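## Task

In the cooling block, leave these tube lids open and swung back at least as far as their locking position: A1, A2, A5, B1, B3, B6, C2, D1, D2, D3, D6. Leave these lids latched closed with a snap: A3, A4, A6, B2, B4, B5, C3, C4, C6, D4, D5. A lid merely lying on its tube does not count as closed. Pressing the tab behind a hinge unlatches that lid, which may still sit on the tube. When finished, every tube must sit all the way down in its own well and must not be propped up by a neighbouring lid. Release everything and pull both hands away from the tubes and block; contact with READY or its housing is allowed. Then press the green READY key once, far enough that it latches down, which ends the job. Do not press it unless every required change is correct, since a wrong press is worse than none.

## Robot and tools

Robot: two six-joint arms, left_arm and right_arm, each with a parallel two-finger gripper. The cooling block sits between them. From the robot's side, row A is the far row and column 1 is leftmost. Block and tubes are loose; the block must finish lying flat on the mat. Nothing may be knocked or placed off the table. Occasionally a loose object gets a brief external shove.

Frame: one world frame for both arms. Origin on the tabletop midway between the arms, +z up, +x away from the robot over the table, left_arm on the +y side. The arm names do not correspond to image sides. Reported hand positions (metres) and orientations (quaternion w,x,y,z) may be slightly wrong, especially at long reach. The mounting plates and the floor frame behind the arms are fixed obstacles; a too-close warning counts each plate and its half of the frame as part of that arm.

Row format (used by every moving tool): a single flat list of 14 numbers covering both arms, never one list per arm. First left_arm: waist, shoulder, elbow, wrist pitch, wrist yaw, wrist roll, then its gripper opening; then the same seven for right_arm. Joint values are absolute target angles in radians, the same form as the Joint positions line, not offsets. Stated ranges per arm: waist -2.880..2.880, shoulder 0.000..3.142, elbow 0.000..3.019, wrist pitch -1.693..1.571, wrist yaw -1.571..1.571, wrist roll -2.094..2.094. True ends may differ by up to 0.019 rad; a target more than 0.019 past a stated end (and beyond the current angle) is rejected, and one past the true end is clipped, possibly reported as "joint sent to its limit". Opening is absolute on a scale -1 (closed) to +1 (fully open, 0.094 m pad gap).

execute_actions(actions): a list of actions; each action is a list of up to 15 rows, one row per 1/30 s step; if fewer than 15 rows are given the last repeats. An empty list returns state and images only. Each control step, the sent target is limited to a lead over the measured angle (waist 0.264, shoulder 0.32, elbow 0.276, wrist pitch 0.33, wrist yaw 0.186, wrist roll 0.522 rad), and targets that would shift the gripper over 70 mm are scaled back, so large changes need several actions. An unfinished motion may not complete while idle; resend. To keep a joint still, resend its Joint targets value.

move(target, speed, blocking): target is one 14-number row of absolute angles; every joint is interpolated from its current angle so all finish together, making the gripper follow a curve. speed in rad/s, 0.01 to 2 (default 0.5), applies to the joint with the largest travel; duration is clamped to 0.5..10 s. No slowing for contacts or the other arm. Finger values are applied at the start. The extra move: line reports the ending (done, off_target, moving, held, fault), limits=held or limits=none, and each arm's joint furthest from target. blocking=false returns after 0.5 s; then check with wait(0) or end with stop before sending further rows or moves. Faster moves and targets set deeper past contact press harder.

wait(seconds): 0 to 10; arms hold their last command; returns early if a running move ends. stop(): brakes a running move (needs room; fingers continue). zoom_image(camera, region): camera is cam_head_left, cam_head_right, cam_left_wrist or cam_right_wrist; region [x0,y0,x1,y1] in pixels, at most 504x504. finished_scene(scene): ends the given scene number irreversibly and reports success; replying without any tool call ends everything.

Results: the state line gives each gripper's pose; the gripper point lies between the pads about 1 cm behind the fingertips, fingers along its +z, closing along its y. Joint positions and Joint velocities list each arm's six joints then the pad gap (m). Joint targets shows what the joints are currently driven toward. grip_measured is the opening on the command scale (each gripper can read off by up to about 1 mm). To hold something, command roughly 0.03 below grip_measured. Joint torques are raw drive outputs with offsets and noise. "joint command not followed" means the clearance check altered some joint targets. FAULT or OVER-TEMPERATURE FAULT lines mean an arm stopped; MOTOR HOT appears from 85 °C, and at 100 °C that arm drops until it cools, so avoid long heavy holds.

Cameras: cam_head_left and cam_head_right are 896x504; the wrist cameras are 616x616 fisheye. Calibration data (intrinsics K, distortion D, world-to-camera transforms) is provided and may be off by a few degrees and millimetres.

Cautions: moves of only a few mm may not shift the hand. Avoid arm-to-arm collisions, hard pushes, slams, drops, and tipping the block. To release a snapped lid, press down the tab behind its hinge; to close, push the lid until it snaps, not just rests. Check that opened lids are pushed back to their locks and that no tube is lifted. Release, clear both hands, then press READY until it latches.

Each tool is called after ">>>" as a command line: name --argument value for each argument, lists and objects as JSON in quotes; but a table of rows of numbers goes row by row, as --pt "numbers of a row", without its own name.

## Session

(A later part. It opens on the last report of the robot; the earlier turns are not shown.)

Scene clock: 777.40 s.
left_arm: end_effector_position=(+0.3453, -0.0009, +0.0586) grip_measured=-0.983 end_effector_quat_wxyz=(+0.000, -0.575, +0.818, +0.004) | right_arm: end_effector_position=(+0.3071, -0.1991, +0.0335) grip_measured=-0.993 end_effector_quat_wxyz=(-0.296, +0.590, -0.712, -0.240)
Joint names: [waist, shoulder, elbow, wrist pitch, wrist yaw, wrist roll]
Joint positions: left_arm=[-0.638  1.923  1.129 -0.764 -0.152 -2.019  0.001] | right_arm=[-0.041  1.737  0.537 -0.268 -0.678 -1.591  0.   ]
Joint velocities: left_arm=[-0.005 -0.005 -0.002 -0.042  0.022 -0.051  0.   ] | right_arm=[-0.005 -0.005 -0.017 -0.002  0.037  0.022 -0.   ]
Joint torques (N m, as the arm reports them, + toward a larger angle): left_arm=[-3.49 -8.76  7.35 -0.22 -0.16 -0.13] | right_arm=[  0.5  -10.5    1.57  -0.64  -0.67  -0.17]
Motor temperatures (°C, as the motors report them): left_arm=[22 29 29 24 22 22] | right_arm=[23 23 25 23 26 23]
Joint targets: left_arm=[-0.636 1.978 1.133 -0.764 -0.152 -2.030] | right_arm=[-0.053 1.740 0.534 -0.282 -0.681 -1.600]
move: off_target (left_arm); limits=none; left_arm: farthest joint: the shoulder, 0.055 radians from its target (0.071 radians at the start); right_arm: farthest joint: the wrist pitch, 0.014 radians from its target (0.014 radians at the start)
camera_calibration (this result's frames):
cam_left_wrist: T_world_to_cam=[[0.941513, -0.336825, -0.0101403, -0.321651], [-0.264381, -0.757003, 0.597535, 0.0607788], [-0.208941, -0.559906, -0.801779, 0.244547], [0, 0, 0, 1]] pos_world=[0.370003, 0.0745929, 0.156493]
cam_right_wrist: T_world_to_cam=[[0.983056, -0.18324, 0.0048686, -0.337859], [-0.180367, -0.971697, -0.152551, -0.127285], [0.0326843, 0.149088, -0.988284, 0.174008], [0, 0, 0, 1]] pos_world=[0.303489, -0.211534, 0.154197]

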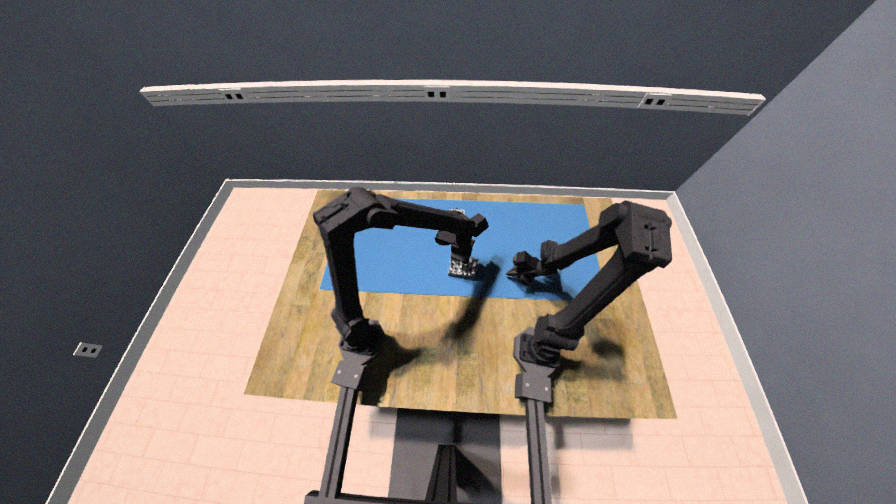

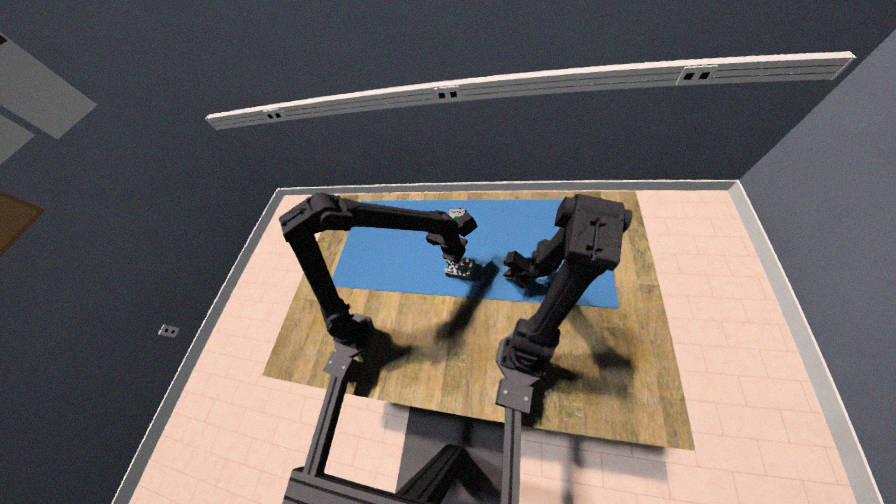

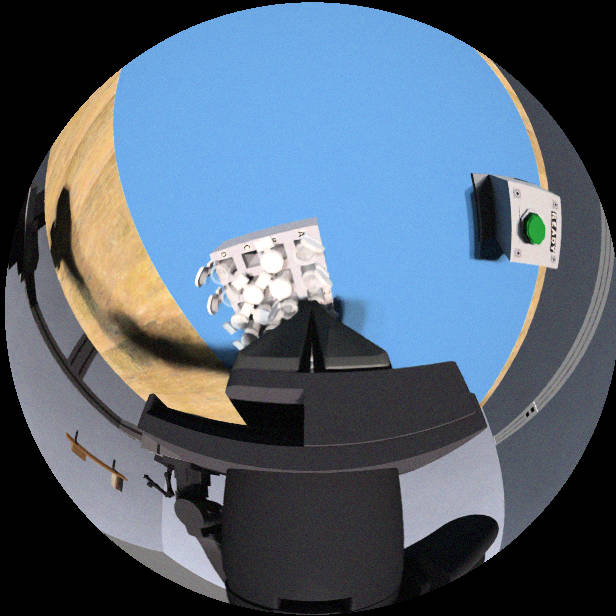

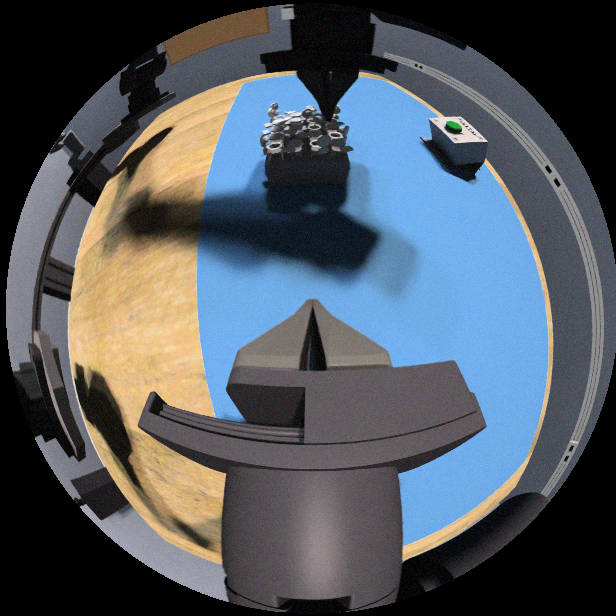

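>>> move --target '[-0.638,1.877,1.133,-0.775,-0.152,-2.03,-1,-0.053,1.74,0.534,-0.282,-0.681,-1.6,-1]' --speed 0.1

>>> move --target '[-0.653,1.905,1.133,-0.83,-0.152,-2.03,-1,-0.053,1.74,0.534,-0.282,-0.681,-1.6,-1]' --speed 0.08

>>> zoom_image --camera "cam_right_wrist" --region '[250, 85, 360, 175]'

Scene clock: 799.63 s.
left_arm: end_effector_position=(+0.3474, -0.0019, +0.0638) grip_measured=-0.983 end_effector_quat_wxyz=(+0.001, -0.575, +0.818, -0.002) | right_arm: end_effector_position=(+0.3071, -0.1991, +0.0335) grip_measured=-0.993 end_effector_quat_wxyz=(-0.296, +0.590, -0.712, -0.240)
Joint names: [waist, shoulder, elbow, wrist pitch, wrist yaw, wrist roll]
Joint positions: left_arm=[-0.638  1.912  1.129 -0.764 -0.152 -2.019  0.001] | right_arm=[-0.041  1.737  0.537 -0.268 -0.678 -1.591  0.   ]
Joint velocities: left_arm=[-0.015 -0.015  0.017  0.007 -0.022 -0.007  0.001] | right_arm=[-0.005  0.005 -0.002 -0.027  0.037  0.037 -0.001]
Joint torques (N m, as the arm reports them, + toward a larger angle): left_arm=[ -3.61 -15.23   7.3   -0.59  -0.16  -0.12] | right_arm=[ 0.46 -9.63  1.74 -0.46 -0.67 -0.13]
Motor temperatures (°C, as the motors report them): left_arm=[22 28 28 24 22 22] | right_arm=[23 24 25 23 26 23]
Joint targets: left_arm=[-0.638 1.877 1.133 -0.775 -0.152 -2.030] | right_arm=[-0.053 1.740 0.534 -0.282 -0.681 -1.600]
move: off_target (left_arm); limits=none; left_arm: farthest joint: the shoulder, 0.035 radians from its target (0.046 radians at the start); right_arm: farthest joint: the wrist pitch, 0.014 radians from its target (0.014 radians at the start)
camera_calibration (this result's frames):
cam_left_wrist: T_world_to_cam=[[0.942128, -0.335253, 0.0000413624, -0.324773], [-0.267844, -0.75262, 0.601517, 0.0584034], [-0.201629, -0.566717, -0.79886, 0.245876], [0, 0, 0, 1]] pos_world=[0.371197, 0.0744167, 0.161304]
cam_right_wrist: T_world_to_cam=[[0.983056, -0.18324, 0.0048686, -0.337859], [-0.180367, -0.971697, -0.152551, -0.127285], [0.0326843, 0.149088, -0.988284, 0.174008], [0, 0, 0, 1]] pos_world=[0.303489, -0.211534, 0.154197]

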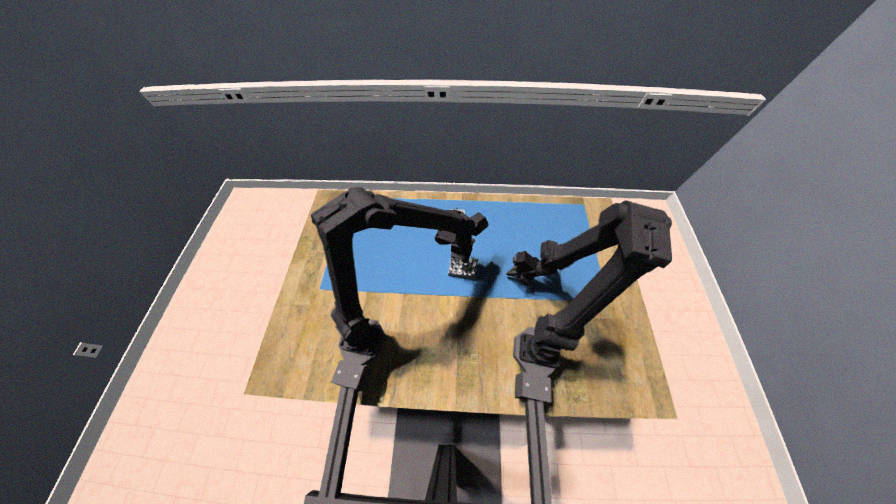

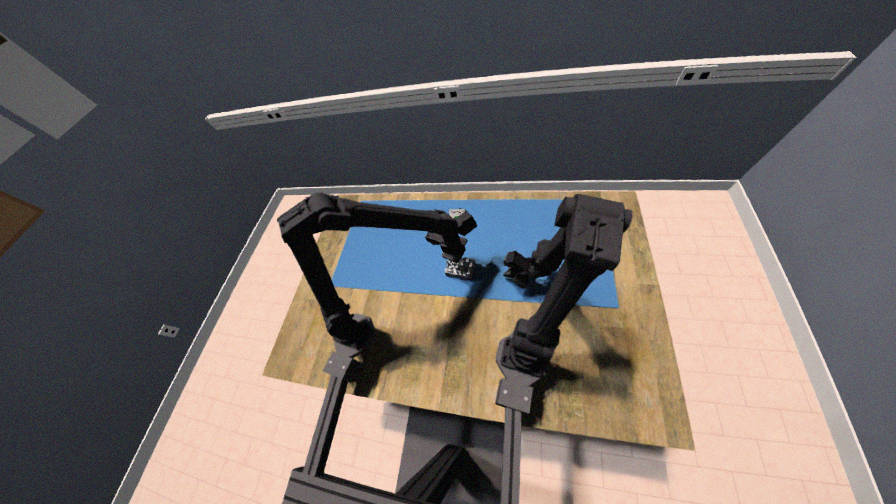

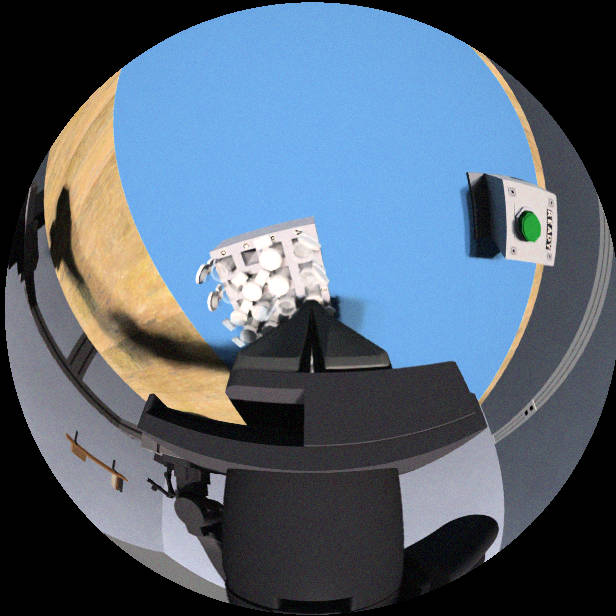

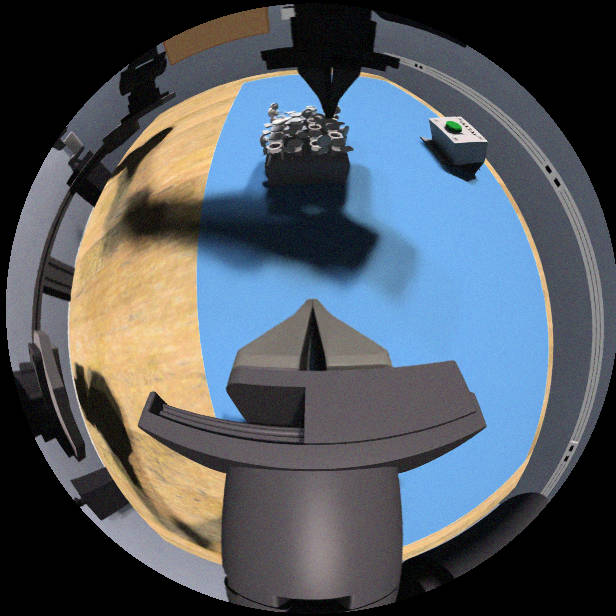

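Scene clock: 800.77 s.
left_arm: end_effector_position=(+0.3375, +0.0062, +0.0643) grip_measured=-0.983 end_effector_quat_wxyz=(-0.003, -0.571, +0.821, +0.024) | right_arm: end_effector_position=(+0.3071, -0.1991, +0.0335) grip_measured=-0.993 end_effector_quat_wxyz=(-0.296, +0.590, -0.712, -0.240)
Joint names: [waist, shoulder, elbow, wrist pitch, wrist yaw, wrist roll]
Joint positions: left_arm=[-0.642  1.912  1.129 -0.816 -0.152 -2.019  0.001] | right_arm=[-0.041  1.737  0.537 -0.268 -0.678 -1.591  0.   ]
Joint velocities: left_arm=[ 0.005 -0.015 -0.002  0.012 -0.037 -0.081 -0.   ] | right_arm=[ 0.005  0.005 -0.002 -0.007 -0.051 -0.007  0.001]
Joint torques (N m, as the arm reports them, + toward a larger angle): left_arm=[ -4.23 -13.04   7.27  -0.76  -0.16  -0.12] | right_arm=[ 0.25 -9.73  1.71 -0.45 -0.67 -0.07]
Motor temperatures (°C, as the motors report them): left_arm=[22 28 28 24 22 22] | right_arm=[23 24 25 23 26 23]
Joint targets: left_arm=[-0.653 1.905 1.133 -0.830 -0.152 -2.030] | right_arm=[-0.053 1.740 0.534 -0.282 -0.681 -1.600]
move: done; limits=none; left_arm: farthest joint: the wrist pitch, 0.014 radians from its target (0.066 radians at the start); right_arm: farthest joint: the wrist pitch, 0.014 radians from its target (0.014 radians at the start)
camera_calibration (this result's frames):
cam_left_wrist: T_world_to_cam=[[0.937585, -0.34464, -0.0464582, -0.308107], [-0.254736, -0.77158, 0.582901, 0.0584404], [-0.236737, -0.534685, -0.811214, 0.261331], [0, 0, 0, 1]] pos_world=[0.36563, 0.0786351, 0.163616]
cam_right_wrist: T_world_to_cam=[[0.983056, -0.18324, 0.0048686, -0.337859], [-0.180367, -0.971697, -0.152551, -0.127285], [0.0326843, 0.149088, -0.988284, 0.174008], [0, 0, 0, 1]] pos_world=[0.303489, -0.211534, 0.154197]

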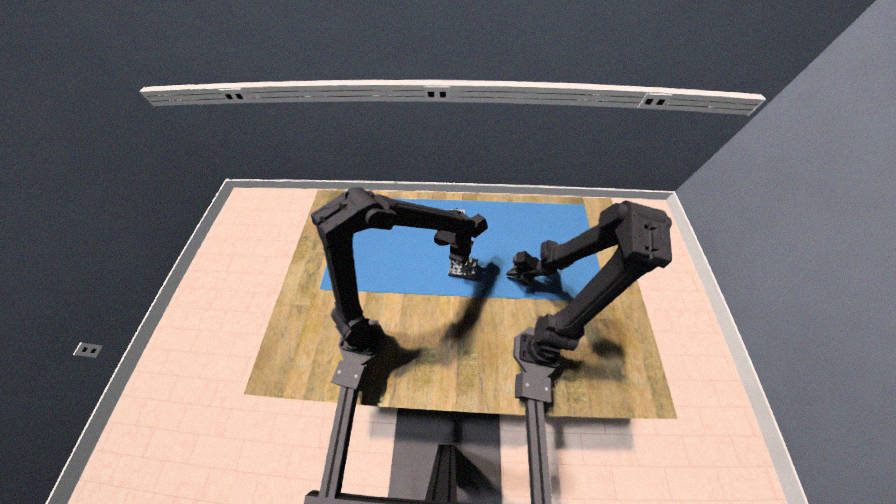

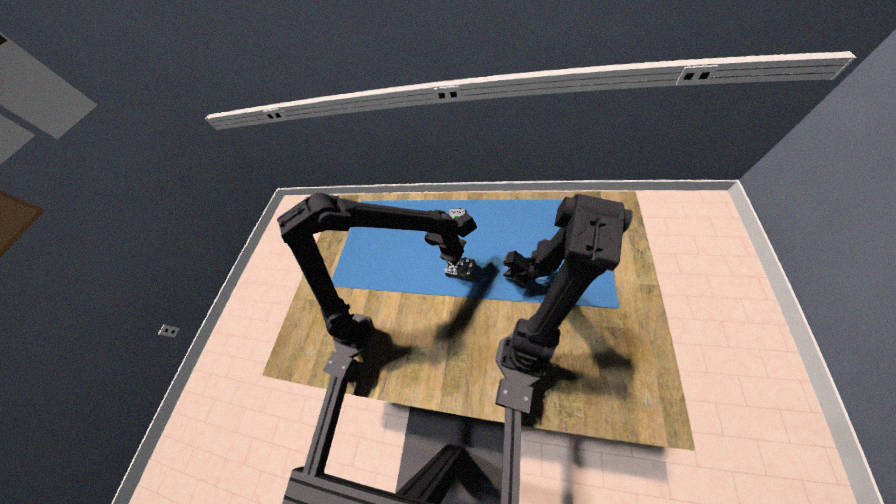

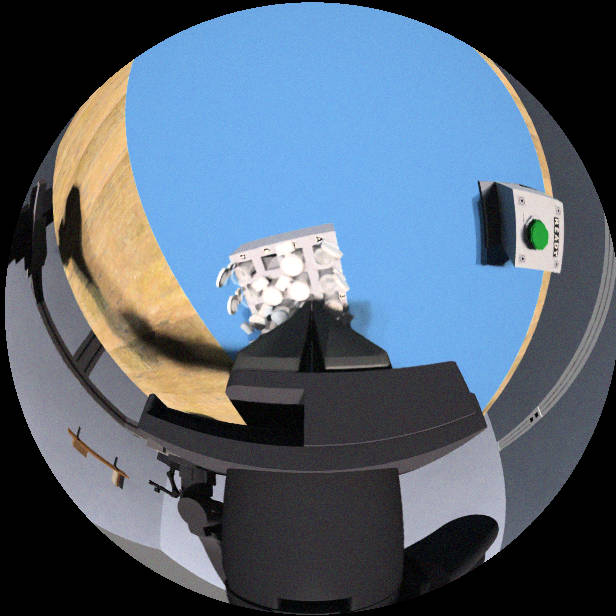

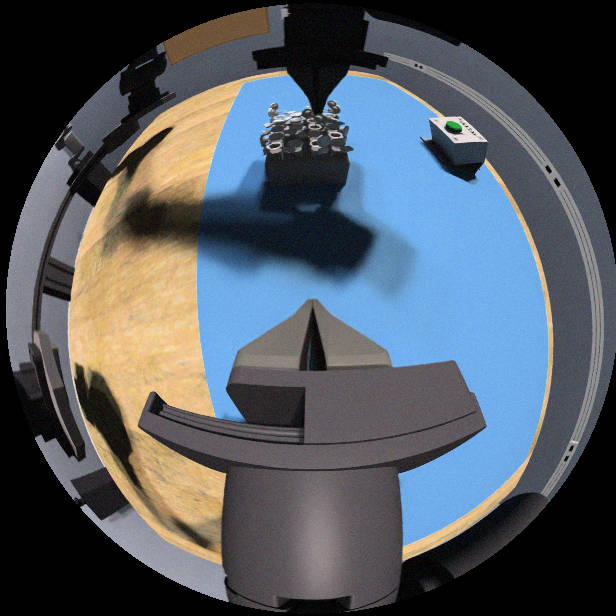

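Region (250, 85, 360, 175) of cam_right_wrist's 616x616 image, scaled by 4.582, with more detail than that image has; it fills the top 412 rows of this view, and the rest is white.

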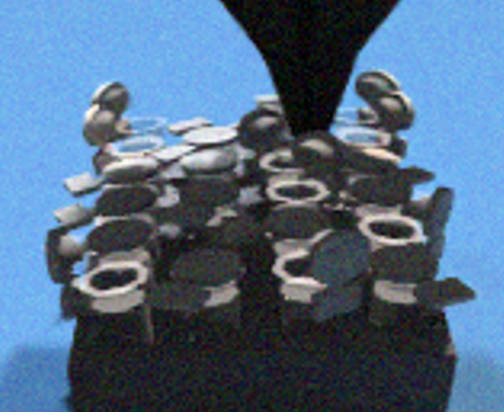

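>>> move --target '[-0.701,1.92,1.133,-0.738,-0.152,-2.03,-1,-0.053,1.74,0.534,-0.282,-0.681,-1.6,-1]' --speed 0.05

>>> zoom_image --camera "cam_right_wrist" --region '[250, 85, 360, 175]'

>>> zoom_image --camera "cam_left_wrist" --region '[240, 220, 380, 340]'

Scene clock: 809.07 s.
left_arm: end_effector_position=(+0.3324, -0.0210, +0.0676) grip_measured=-0.983 end_effector_quat_wxyz=(+0.004, -0.555, +0.832, -0.010) | right_arm: end_effector_position=(+0.3071, -0.1991, +0.0335) grip_measured=-0.993 end_effector_quat_wxyz=(-0.296, +0.590, -0.712, -0.240)
Joint names: [waist, shoulder, elbow, wrist pitch, wrist yaw, wrist roll]
Joint positions: left_arm=[-0.69   1.912  1.129 -0.754 -0.157 -2.019  0.001] | right_arm=[-0.041  1.737  0.537 -0.268 -0.678 -1.591  0.   ]
Joint velocities: left_arm=[-0.005 -0.005 -0.032  0.007  0.051  0.051  0.   ] | right_arm=[-0.005 -0.015  0.007 -0.007  0.007 -0.037 -0.   ]
Joint torques (N m, as the arm reports them, + toward a larger angle): left_arm=[ -4.31 -12.12   7.43   0.37   0.04  -0.14] | right_arm=[ 0.47 -9.79  1.92 -0.44 -0.63 -0.13]
Motor temperatures (°C, as the motors report them): left_arm=[22 29 28 24 22 22] | right_arm=[23 24 25 23 26 23]
Joint targets: left_arm=[-0.701 1.920 1.133 -0.738 -0.152 -2.030] | right_arm=[-0.053 1.740 0.534 -0.282 -0.681 -1.600]
move: done; limits=none; left_arm: farthest joint: the wrist pitch, 0.016 radians from its target (0.078 radians at the start); right_arm: farthest joint: the wrist pitch, 0.014 radians from its target (0.014 radians at the start)
camera_calibration (this result's frames):
cam_left_wrist: T_world_to_cam=[[0.924456, -0.380892, 0.0173819, -0.313319], [-0.313062, -0.732225, 0.604846, 0.0529837], [-0.217654, -0.564595, -0.796152, 0.240232], [0, 0, 0, 1]] pos_world=[0.358524, 0.055089, 0.16466]
cam_right_wrist: T_world_to_cam=[[0.983056, -0.18324, 0.0048686, -0.337859], [-0.180367, -0.971697, -0.152551, -0.127285], [0.0326843, 0.149088, -0.988284, 0.174008], [0, 0, 0, 1]] pos_world=[0.303489, -0.211534, 0.154197]

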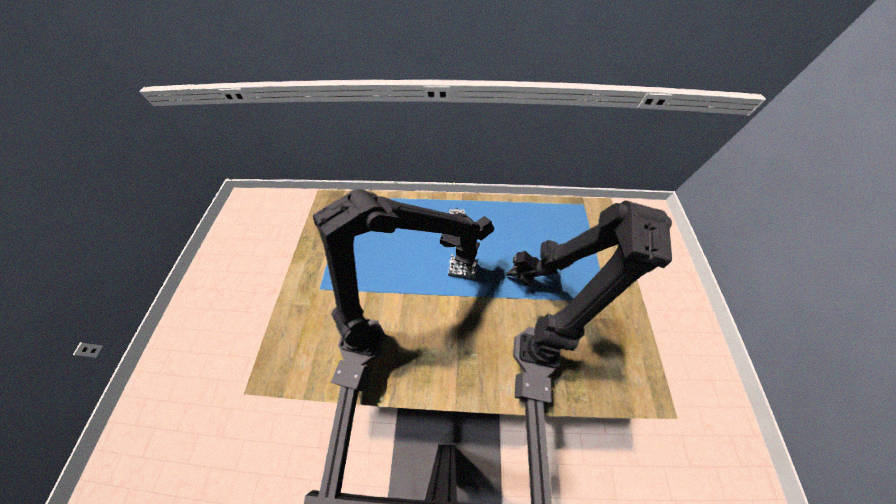

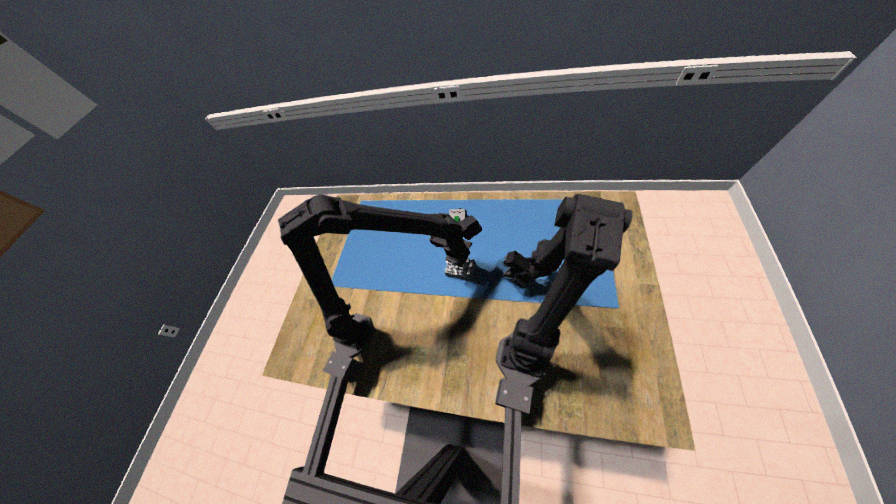

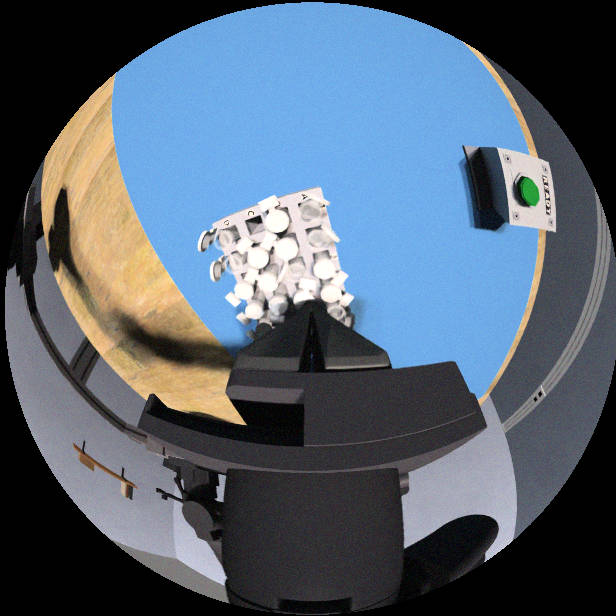

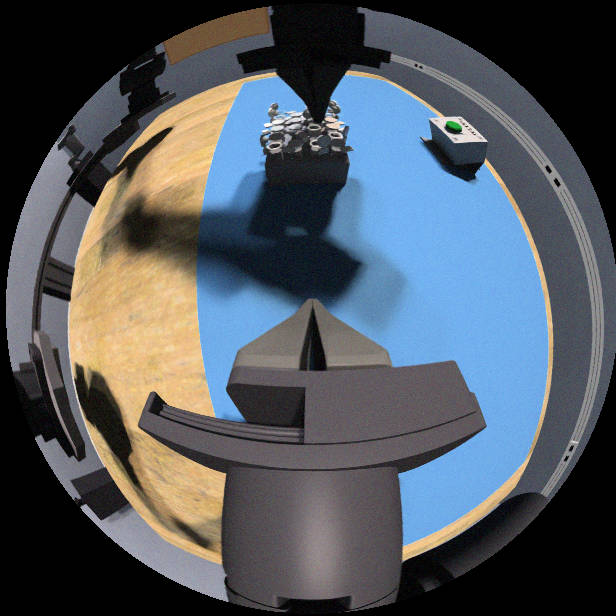

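Region (250, 85, 360, 175) of cam_right_wrist's 616x616 image, scaled by 4.582, with more detail than that image has; it fills the top 412 rows of this view, and the rest is white.

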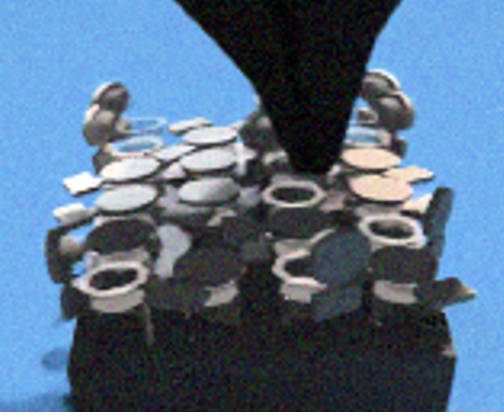

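Region (240, 220, 380, 340) of cam_left_wrist's 616x616 image, scaled by 3.600, with more detail than that image has; it fills the top 432 rows of this view, and the rest is white.

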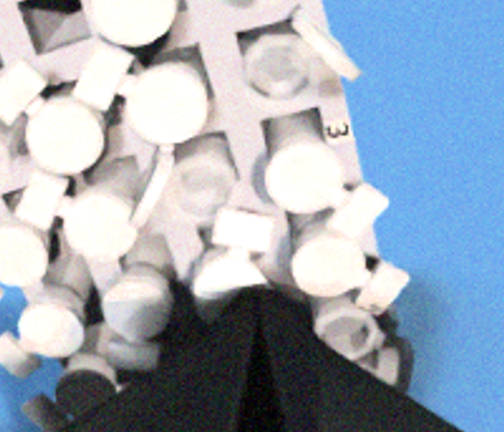

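>>> move --target '[-0.692,1.985,1.133,-0.756,-0.152,-2.03,-1,-0.053,1.74,0.534,-0.282,-0.681,-1.6,-1]' --speed 0.05

>>> zoom_image --camera "cam_left_wrist" --region '[240, 220, 380, 340]'

Scene clock: 814.47 s.
left_arm: end_effector_position=(+0.3286, -0.0195, +0.0586) grip_measured=-0.983 end_effector_quat_wxyz=(+0.002, -0.554, +0.833, -0.001) | right_arm: end_effector_position=(+0.3071, -0.1991, +0.0335) grip_measured=-0.993 end_effector_quat_wxyz=(-0.296, +0.590, -0.712, -0.240)
Joint names: [waist, shoulder, elbow, wrist pitch, wrist yaw, wrist roll]
Joint positions: left_arm=[-0.69   1.931  1.129 -0.754 -0.155 -2.019  0.001] | right_arm=[-0.041  1.737  0.537 -0.268 -0.678 -1.591  0.   ]
Joint velocities: left_arm=[ 0.005  0.005 -0.007  0.007 -0.007  0.007  0.   ] | right_arm=[ 0.005  0.015 -0.007 -0.007 -0.022 -0.007 -0.002]
Joint torques (N m, as the arm reports them, + toward a larger angle): left_arm=[-3.6  -9.14  7.34 -0.34 -0.03 -0.13] | right_arm=[ 0.2  -9.63  1.78 -0.31 -0.65 -0.17]
Motor temperatures (°C, as the motors report them): left_arm=[22 29 28 24 22 22] | right_arm=[23 24 25 23 26 23]
Joint targets: left_arm=[-0.692 1.985 1.133 -0.756 -0.152 -2.030] | right_arm=[-0.053 1.740 0.534 -0.282 -0.681 -1.600]
move: off_target (left_arm); limits=none; left_arm: farthest joint: the shoulder, 0.054 radians from its target (0.073 radians at the start); right_arm: farthest joint: the wrist pitch, 0.014 radians from its target (0.014 radians at the start)
camera_calibration (this result's frames):
cam_left_wrist: T_world_to_cam=[[0.923302, -0.384075, -0.000689623, -0.307664], [-0.306992, -0.739075, 0.599603, 0.0564635], [-0.230802, -0.553403, -0.800297, 0.237924], [0, 0, 0, 1]] pos_world=[0.356314, 0.0552325, 0.156342]
cam_right_wrist: T_world_to_cam=[[0.983056, -0.18324, 0.0048686, -0.337859], [-0.180367, -0.971697, -0.152551, -0.127285], [0.0326843, 0.149088, -0.988284, 0.174008], [0, 0, 0, 1]] pos_world=[0.303489, -0.211534, 0.154197]

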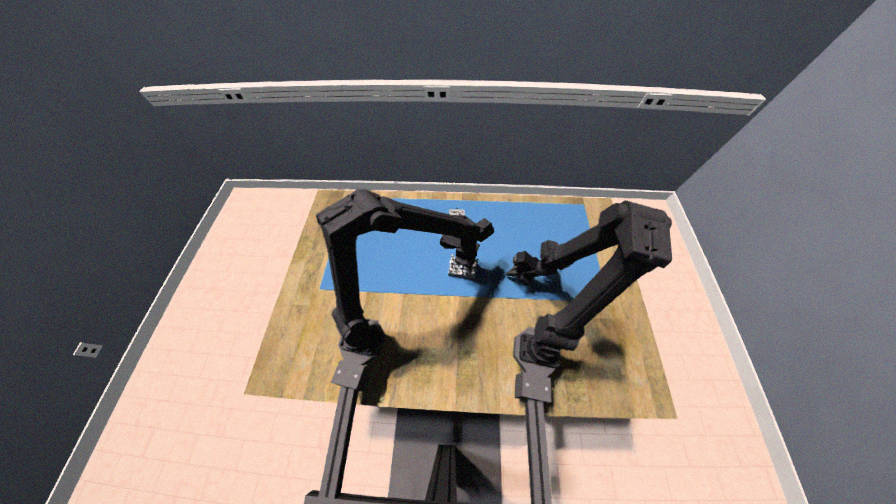

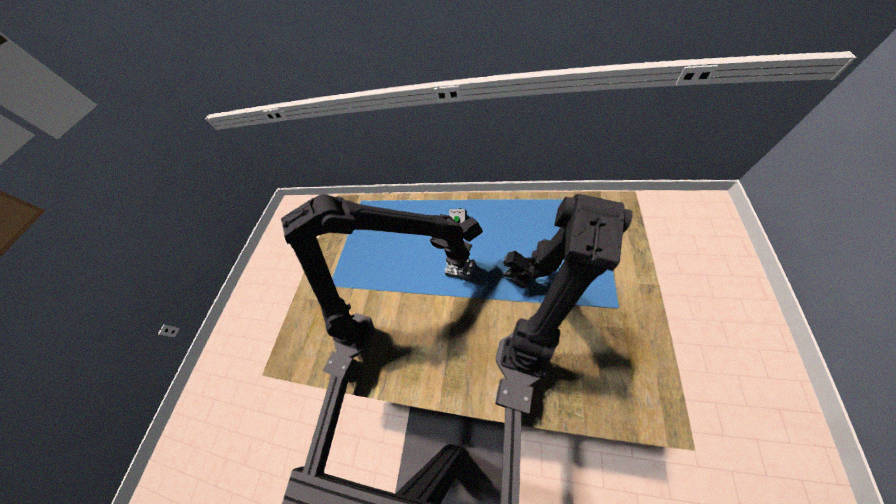

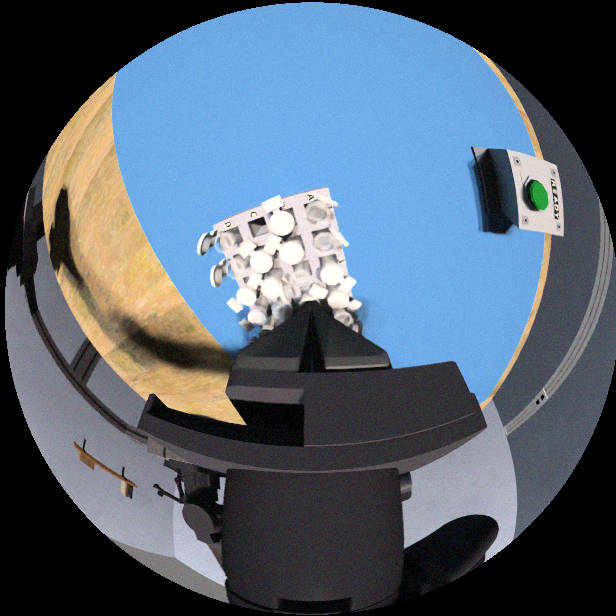

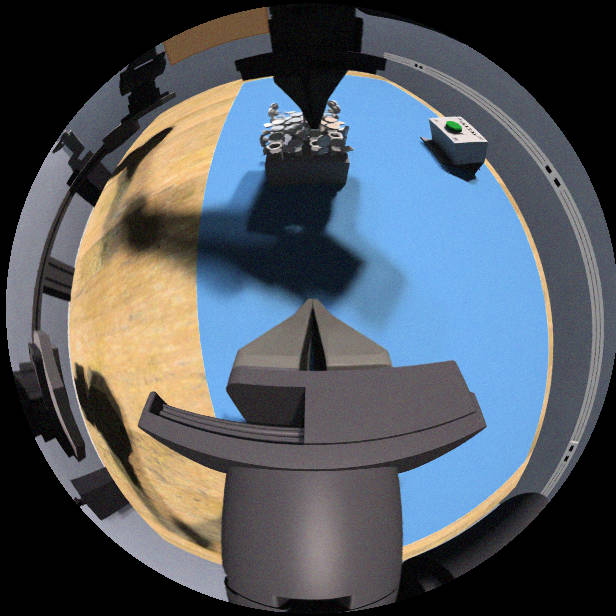

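Region (240, 220, 380, 340) of cam_left_wrist's 616x616 image, scaled by 3.600, with more detail than that image has; it fills the top 432 rows of this view, and the rest is white.

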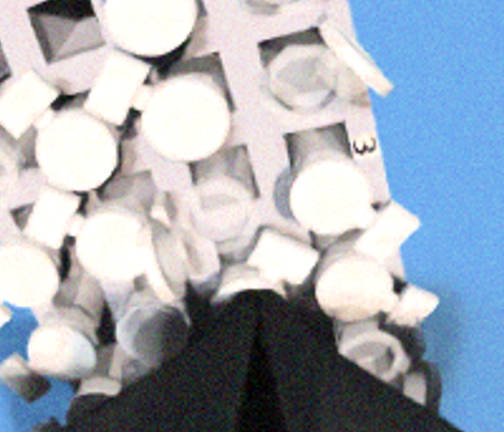

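>>> move --target '[-0.685,1.878,1.133,-0.745,-0.152,-2.03,-1,-0.053,1.74,0.534,-0.282,-0.681,-1.6,-1]' --speed 0.1

>>> move --target '[-0.661,1.91,1.133,-0.69,-0.152,-2.03,-1,-0.053,1.74,0.534,-0.282,-0.681,-1.6,-1]' --speed 0.1

>>> zoom_image --camera "cam_left_wrist" --region '[240, 220, 380, 340]'

Scene clock: 826.27 s.
left_arm: end_effector_position=(+0.3323, -0.0215, +0.0683) grip_measured=-0.983 end_effector_quat_wxyz=(+0.004, -0.555, +0.832, -0.011) | right_arm: end_effector_position=(+0.3071, -0.1991, +0.0335) grip_measured=-0.993 end_effector_quat_wxyz=(-0.296, +0.590, -0.712, -0.240)
Joint names: [waist, shoulder, elbow, wrist pitch, wrist yaw, wrist roll]
Joint positions: left_arm=[-0.69   1.91   1.129 -0.754 -0.155 -2.019  0.001] | right_arm=[-0.041  1.737  0.537 -0.268 -0.678 -1.591  0.   ]
Joint velocities: left_arm=[-0.005 -0.005  0.002  0.007  0.037  0.037 -0.001] | right_arm=[-0.015 -0.005 -0.012  0.007 -0.037 -0.051  0.   ]
Joint torques (N m, as the arm reports them, + toward a larger angle): left_arm=[ -2.9  -14.78   7.41   0.22  -0.03  -0.13] | right_arm=[ 0.57 -9.81  1.66 -0.35 -0.67 -0.14]
Motor temperatures (°C, as the motors report them): left_arm=[22 29 28 24 22 22] | right_arm=[23 24 25 23 26 23]
Joint targets: left_arm=[-0.685 1.878 1.133 -0.745 -0.152 -2.030] | right_arm=[-0.053 1.740 0.534 -0.282 -0.681 -1.600]
move: off_target (left_arm); limits=none; left_arm: farthest joint: the shoulder, 0.032 radians from its target (0.053 radians at the start); right_arm: farthest joint: the wrist pitch, 0.014 radians from its target (0.014 radians at the start)
camera_calibration (this result's frames):
cam_left_wrist: T_world_to_cam=[[0.924391, -0.381025, 0.0179537, -0.313436], [-0.312965, -0.730684, 0.606756, 0.0520198], [-0.21807, -0.566499, -0.794685, 0.240512], [0, 0, 0, 1]] pos_world=[0.358467, 0.0548329, 0.165195]
cam_right_wrist: T_world_to_cam=[[0.983056, -0.18324, 0.0048686, -0.337859], [-0.180367, -0.971697, -0.152551, -0.127285], [0.0326843, 0.149088, -0.988284, 0.174008], [0, 0, 0, 1]] pos_world=[0.303489, -0.211534, 0.154197]

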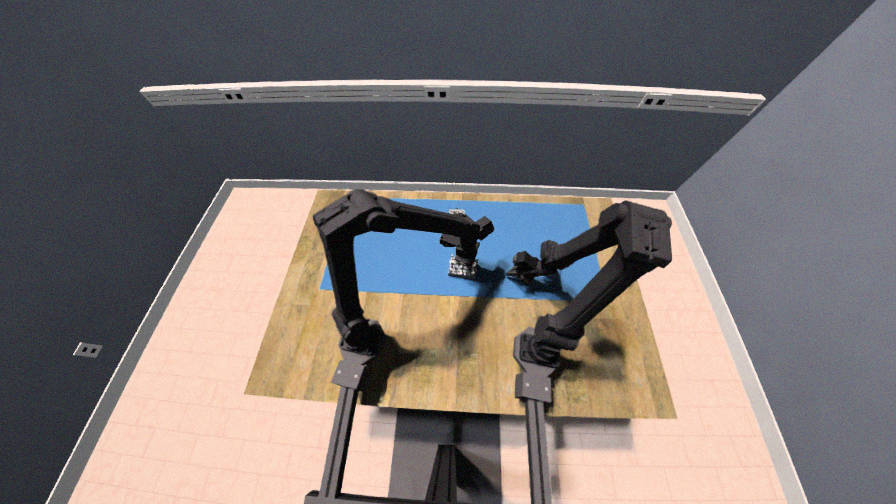

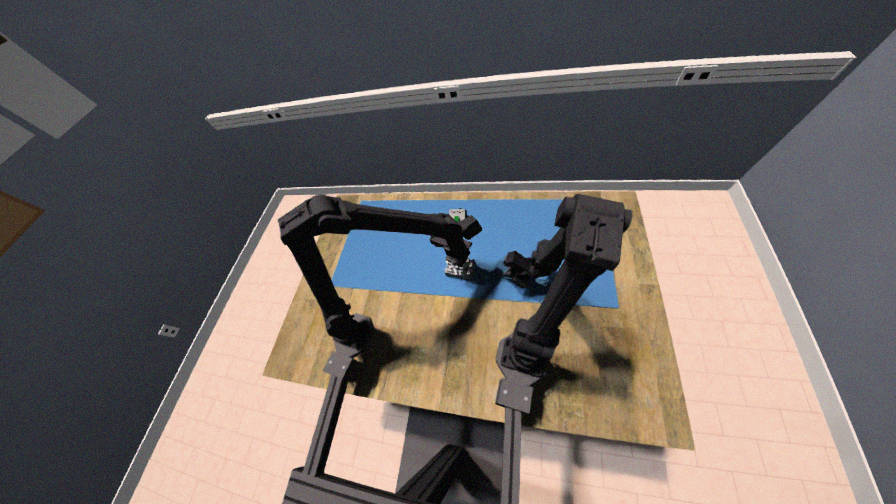

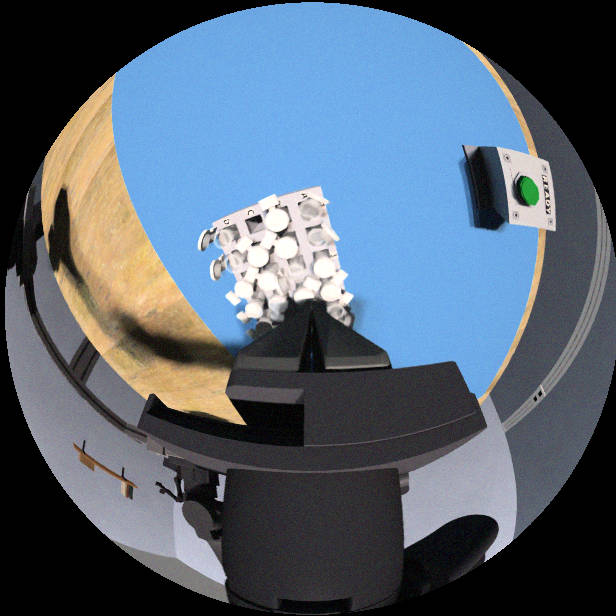

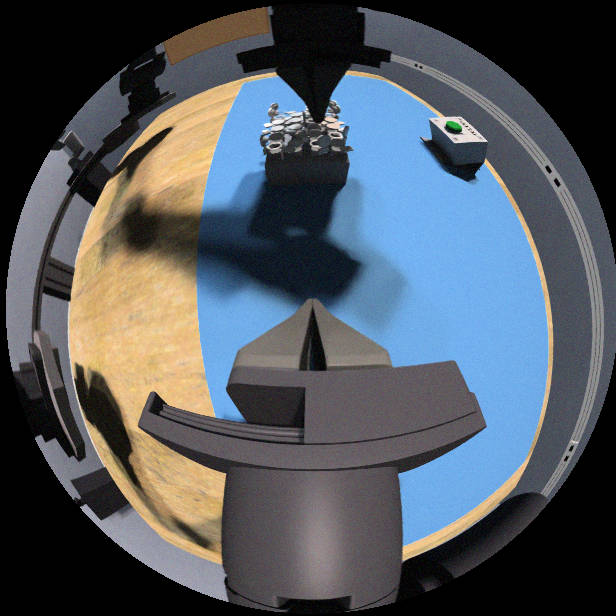

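Scene clock: 827.20 s.
left_arm: end_effector_position=(+0.3478, -0.0223, +0.0672) grip_measured=-0.983 end_effector_quat_wxyz=(+0.007, -0.567, +0.823, -0.032) | right_arm: end_effector_position=(+0.3071, -0.1991, +0.0335) grip_measured=-0.993 end_effector_quat_wxyz=(-0.296, +0.590, -0.712, -0.240)
Joint names: [waist, shoulder, elbow, wrist pitch, wrist yaw, wrist roll]
Joint positions: left_arm=[-0.668  1.91   1.129 -0.706 -0.155 -2.019  0.001] | right_arm=[-0.041  1.737  0.537 -0.268 -0.678 -1.591  0.   ]
Joint velocities: left_arm=[ 0.005  0.005  0.007 -0.012 -0.081  0.037 -0.   ] | right_arm=[ 0.005 -0.024  0.012  0.002  0.037 -0.022 -0.   ]
Joint torques (N m, as the arm reports them, + toward a larger angle): left_arm=[ -3.22 -12.92   7.53   0.52  -0.04  -0.13] | right_arm=[ 0.27 -9.68  1.72 -0.43 -0.69 -0.17]
Motor temperatures (°C, as the motors report them): left_arm=[22 29 28 24 22 22] | right_arm=[23 24 25 23 26 23]
Joint targets: left_arm=[-0.661 1.910 1.133 -0.690 -0.152 -2.030] | right_arm=[-0.053 1.740 0.534 -0.282 -0.681 -1.600]
move: done; limits=none; left_arm: farthest joint: the wrist pitch, 0.016 radians from its target (0.064 radians at the start); right_arm: farthest joint: the wrist pitch, 0.014 radians from its target (0.014 radians at the start)
camera_calibration (this result's frames):
cam_left_wrist: T_world_to_cam=[[0.933925, -0.352894, 0.0570078, -0.333317], [-0.309981, -0.720068, 0.620817, 0.0552541], [-0.178033, -0.597468, -0.78188, 0.227074], [0, 0, 0, 1]] pos_world=[0.368847, 0.0578304, 0.162244]
cam_right_wrist: T_world_to_cam=[[0.983056, -0.18324, 0.0048686, -0.337859], [-0.180367, -0.971697, -0.152551, -0.127285], [0.0326843, 0.149088, -0.988284, 0.174008], [0, 0, 0, 1]] pos_world=[0.303489, -0.211534, 0.154197]

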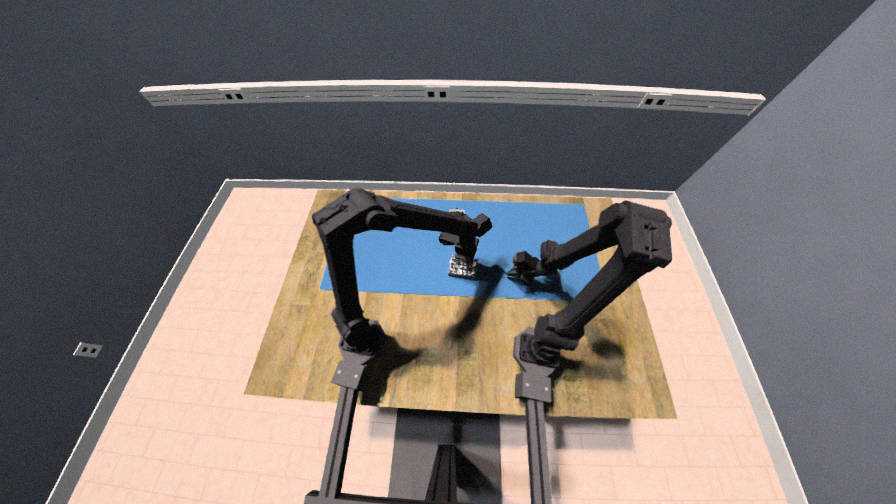

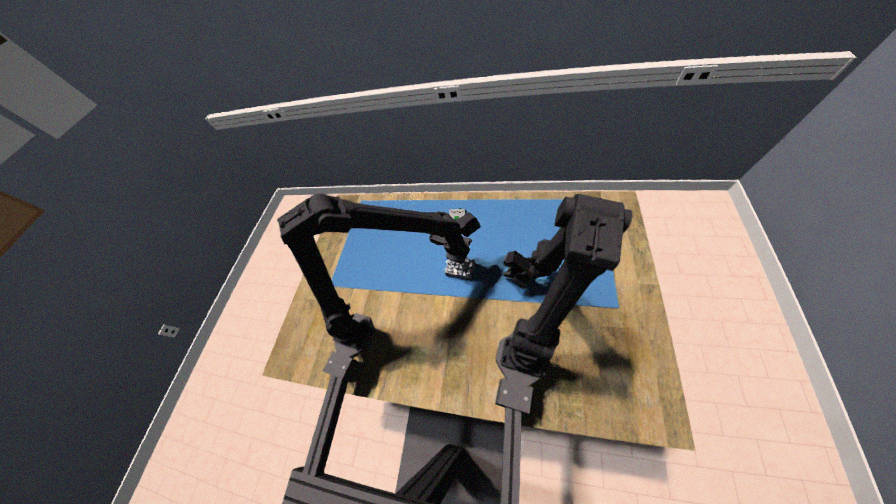

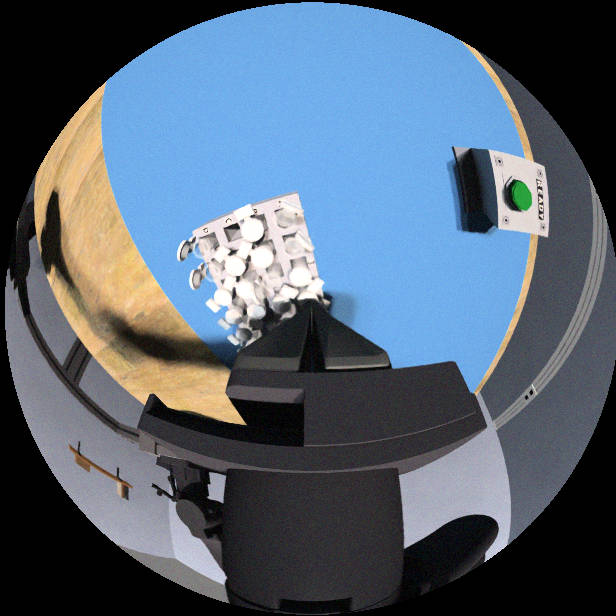

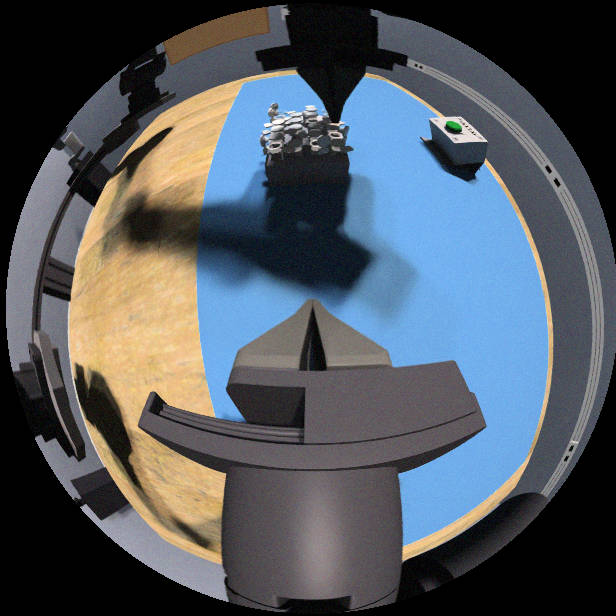

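Region (240, 220, 380, 340) of cam_left_wrist's 616x616 image, scaled by 3.600, with more detail than that image has; it fills the top 432 rows of this view, and the rest is white.

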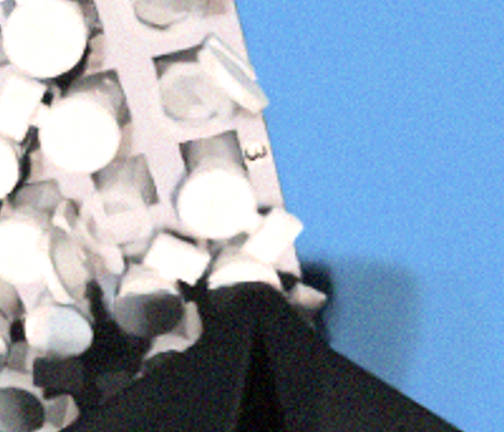

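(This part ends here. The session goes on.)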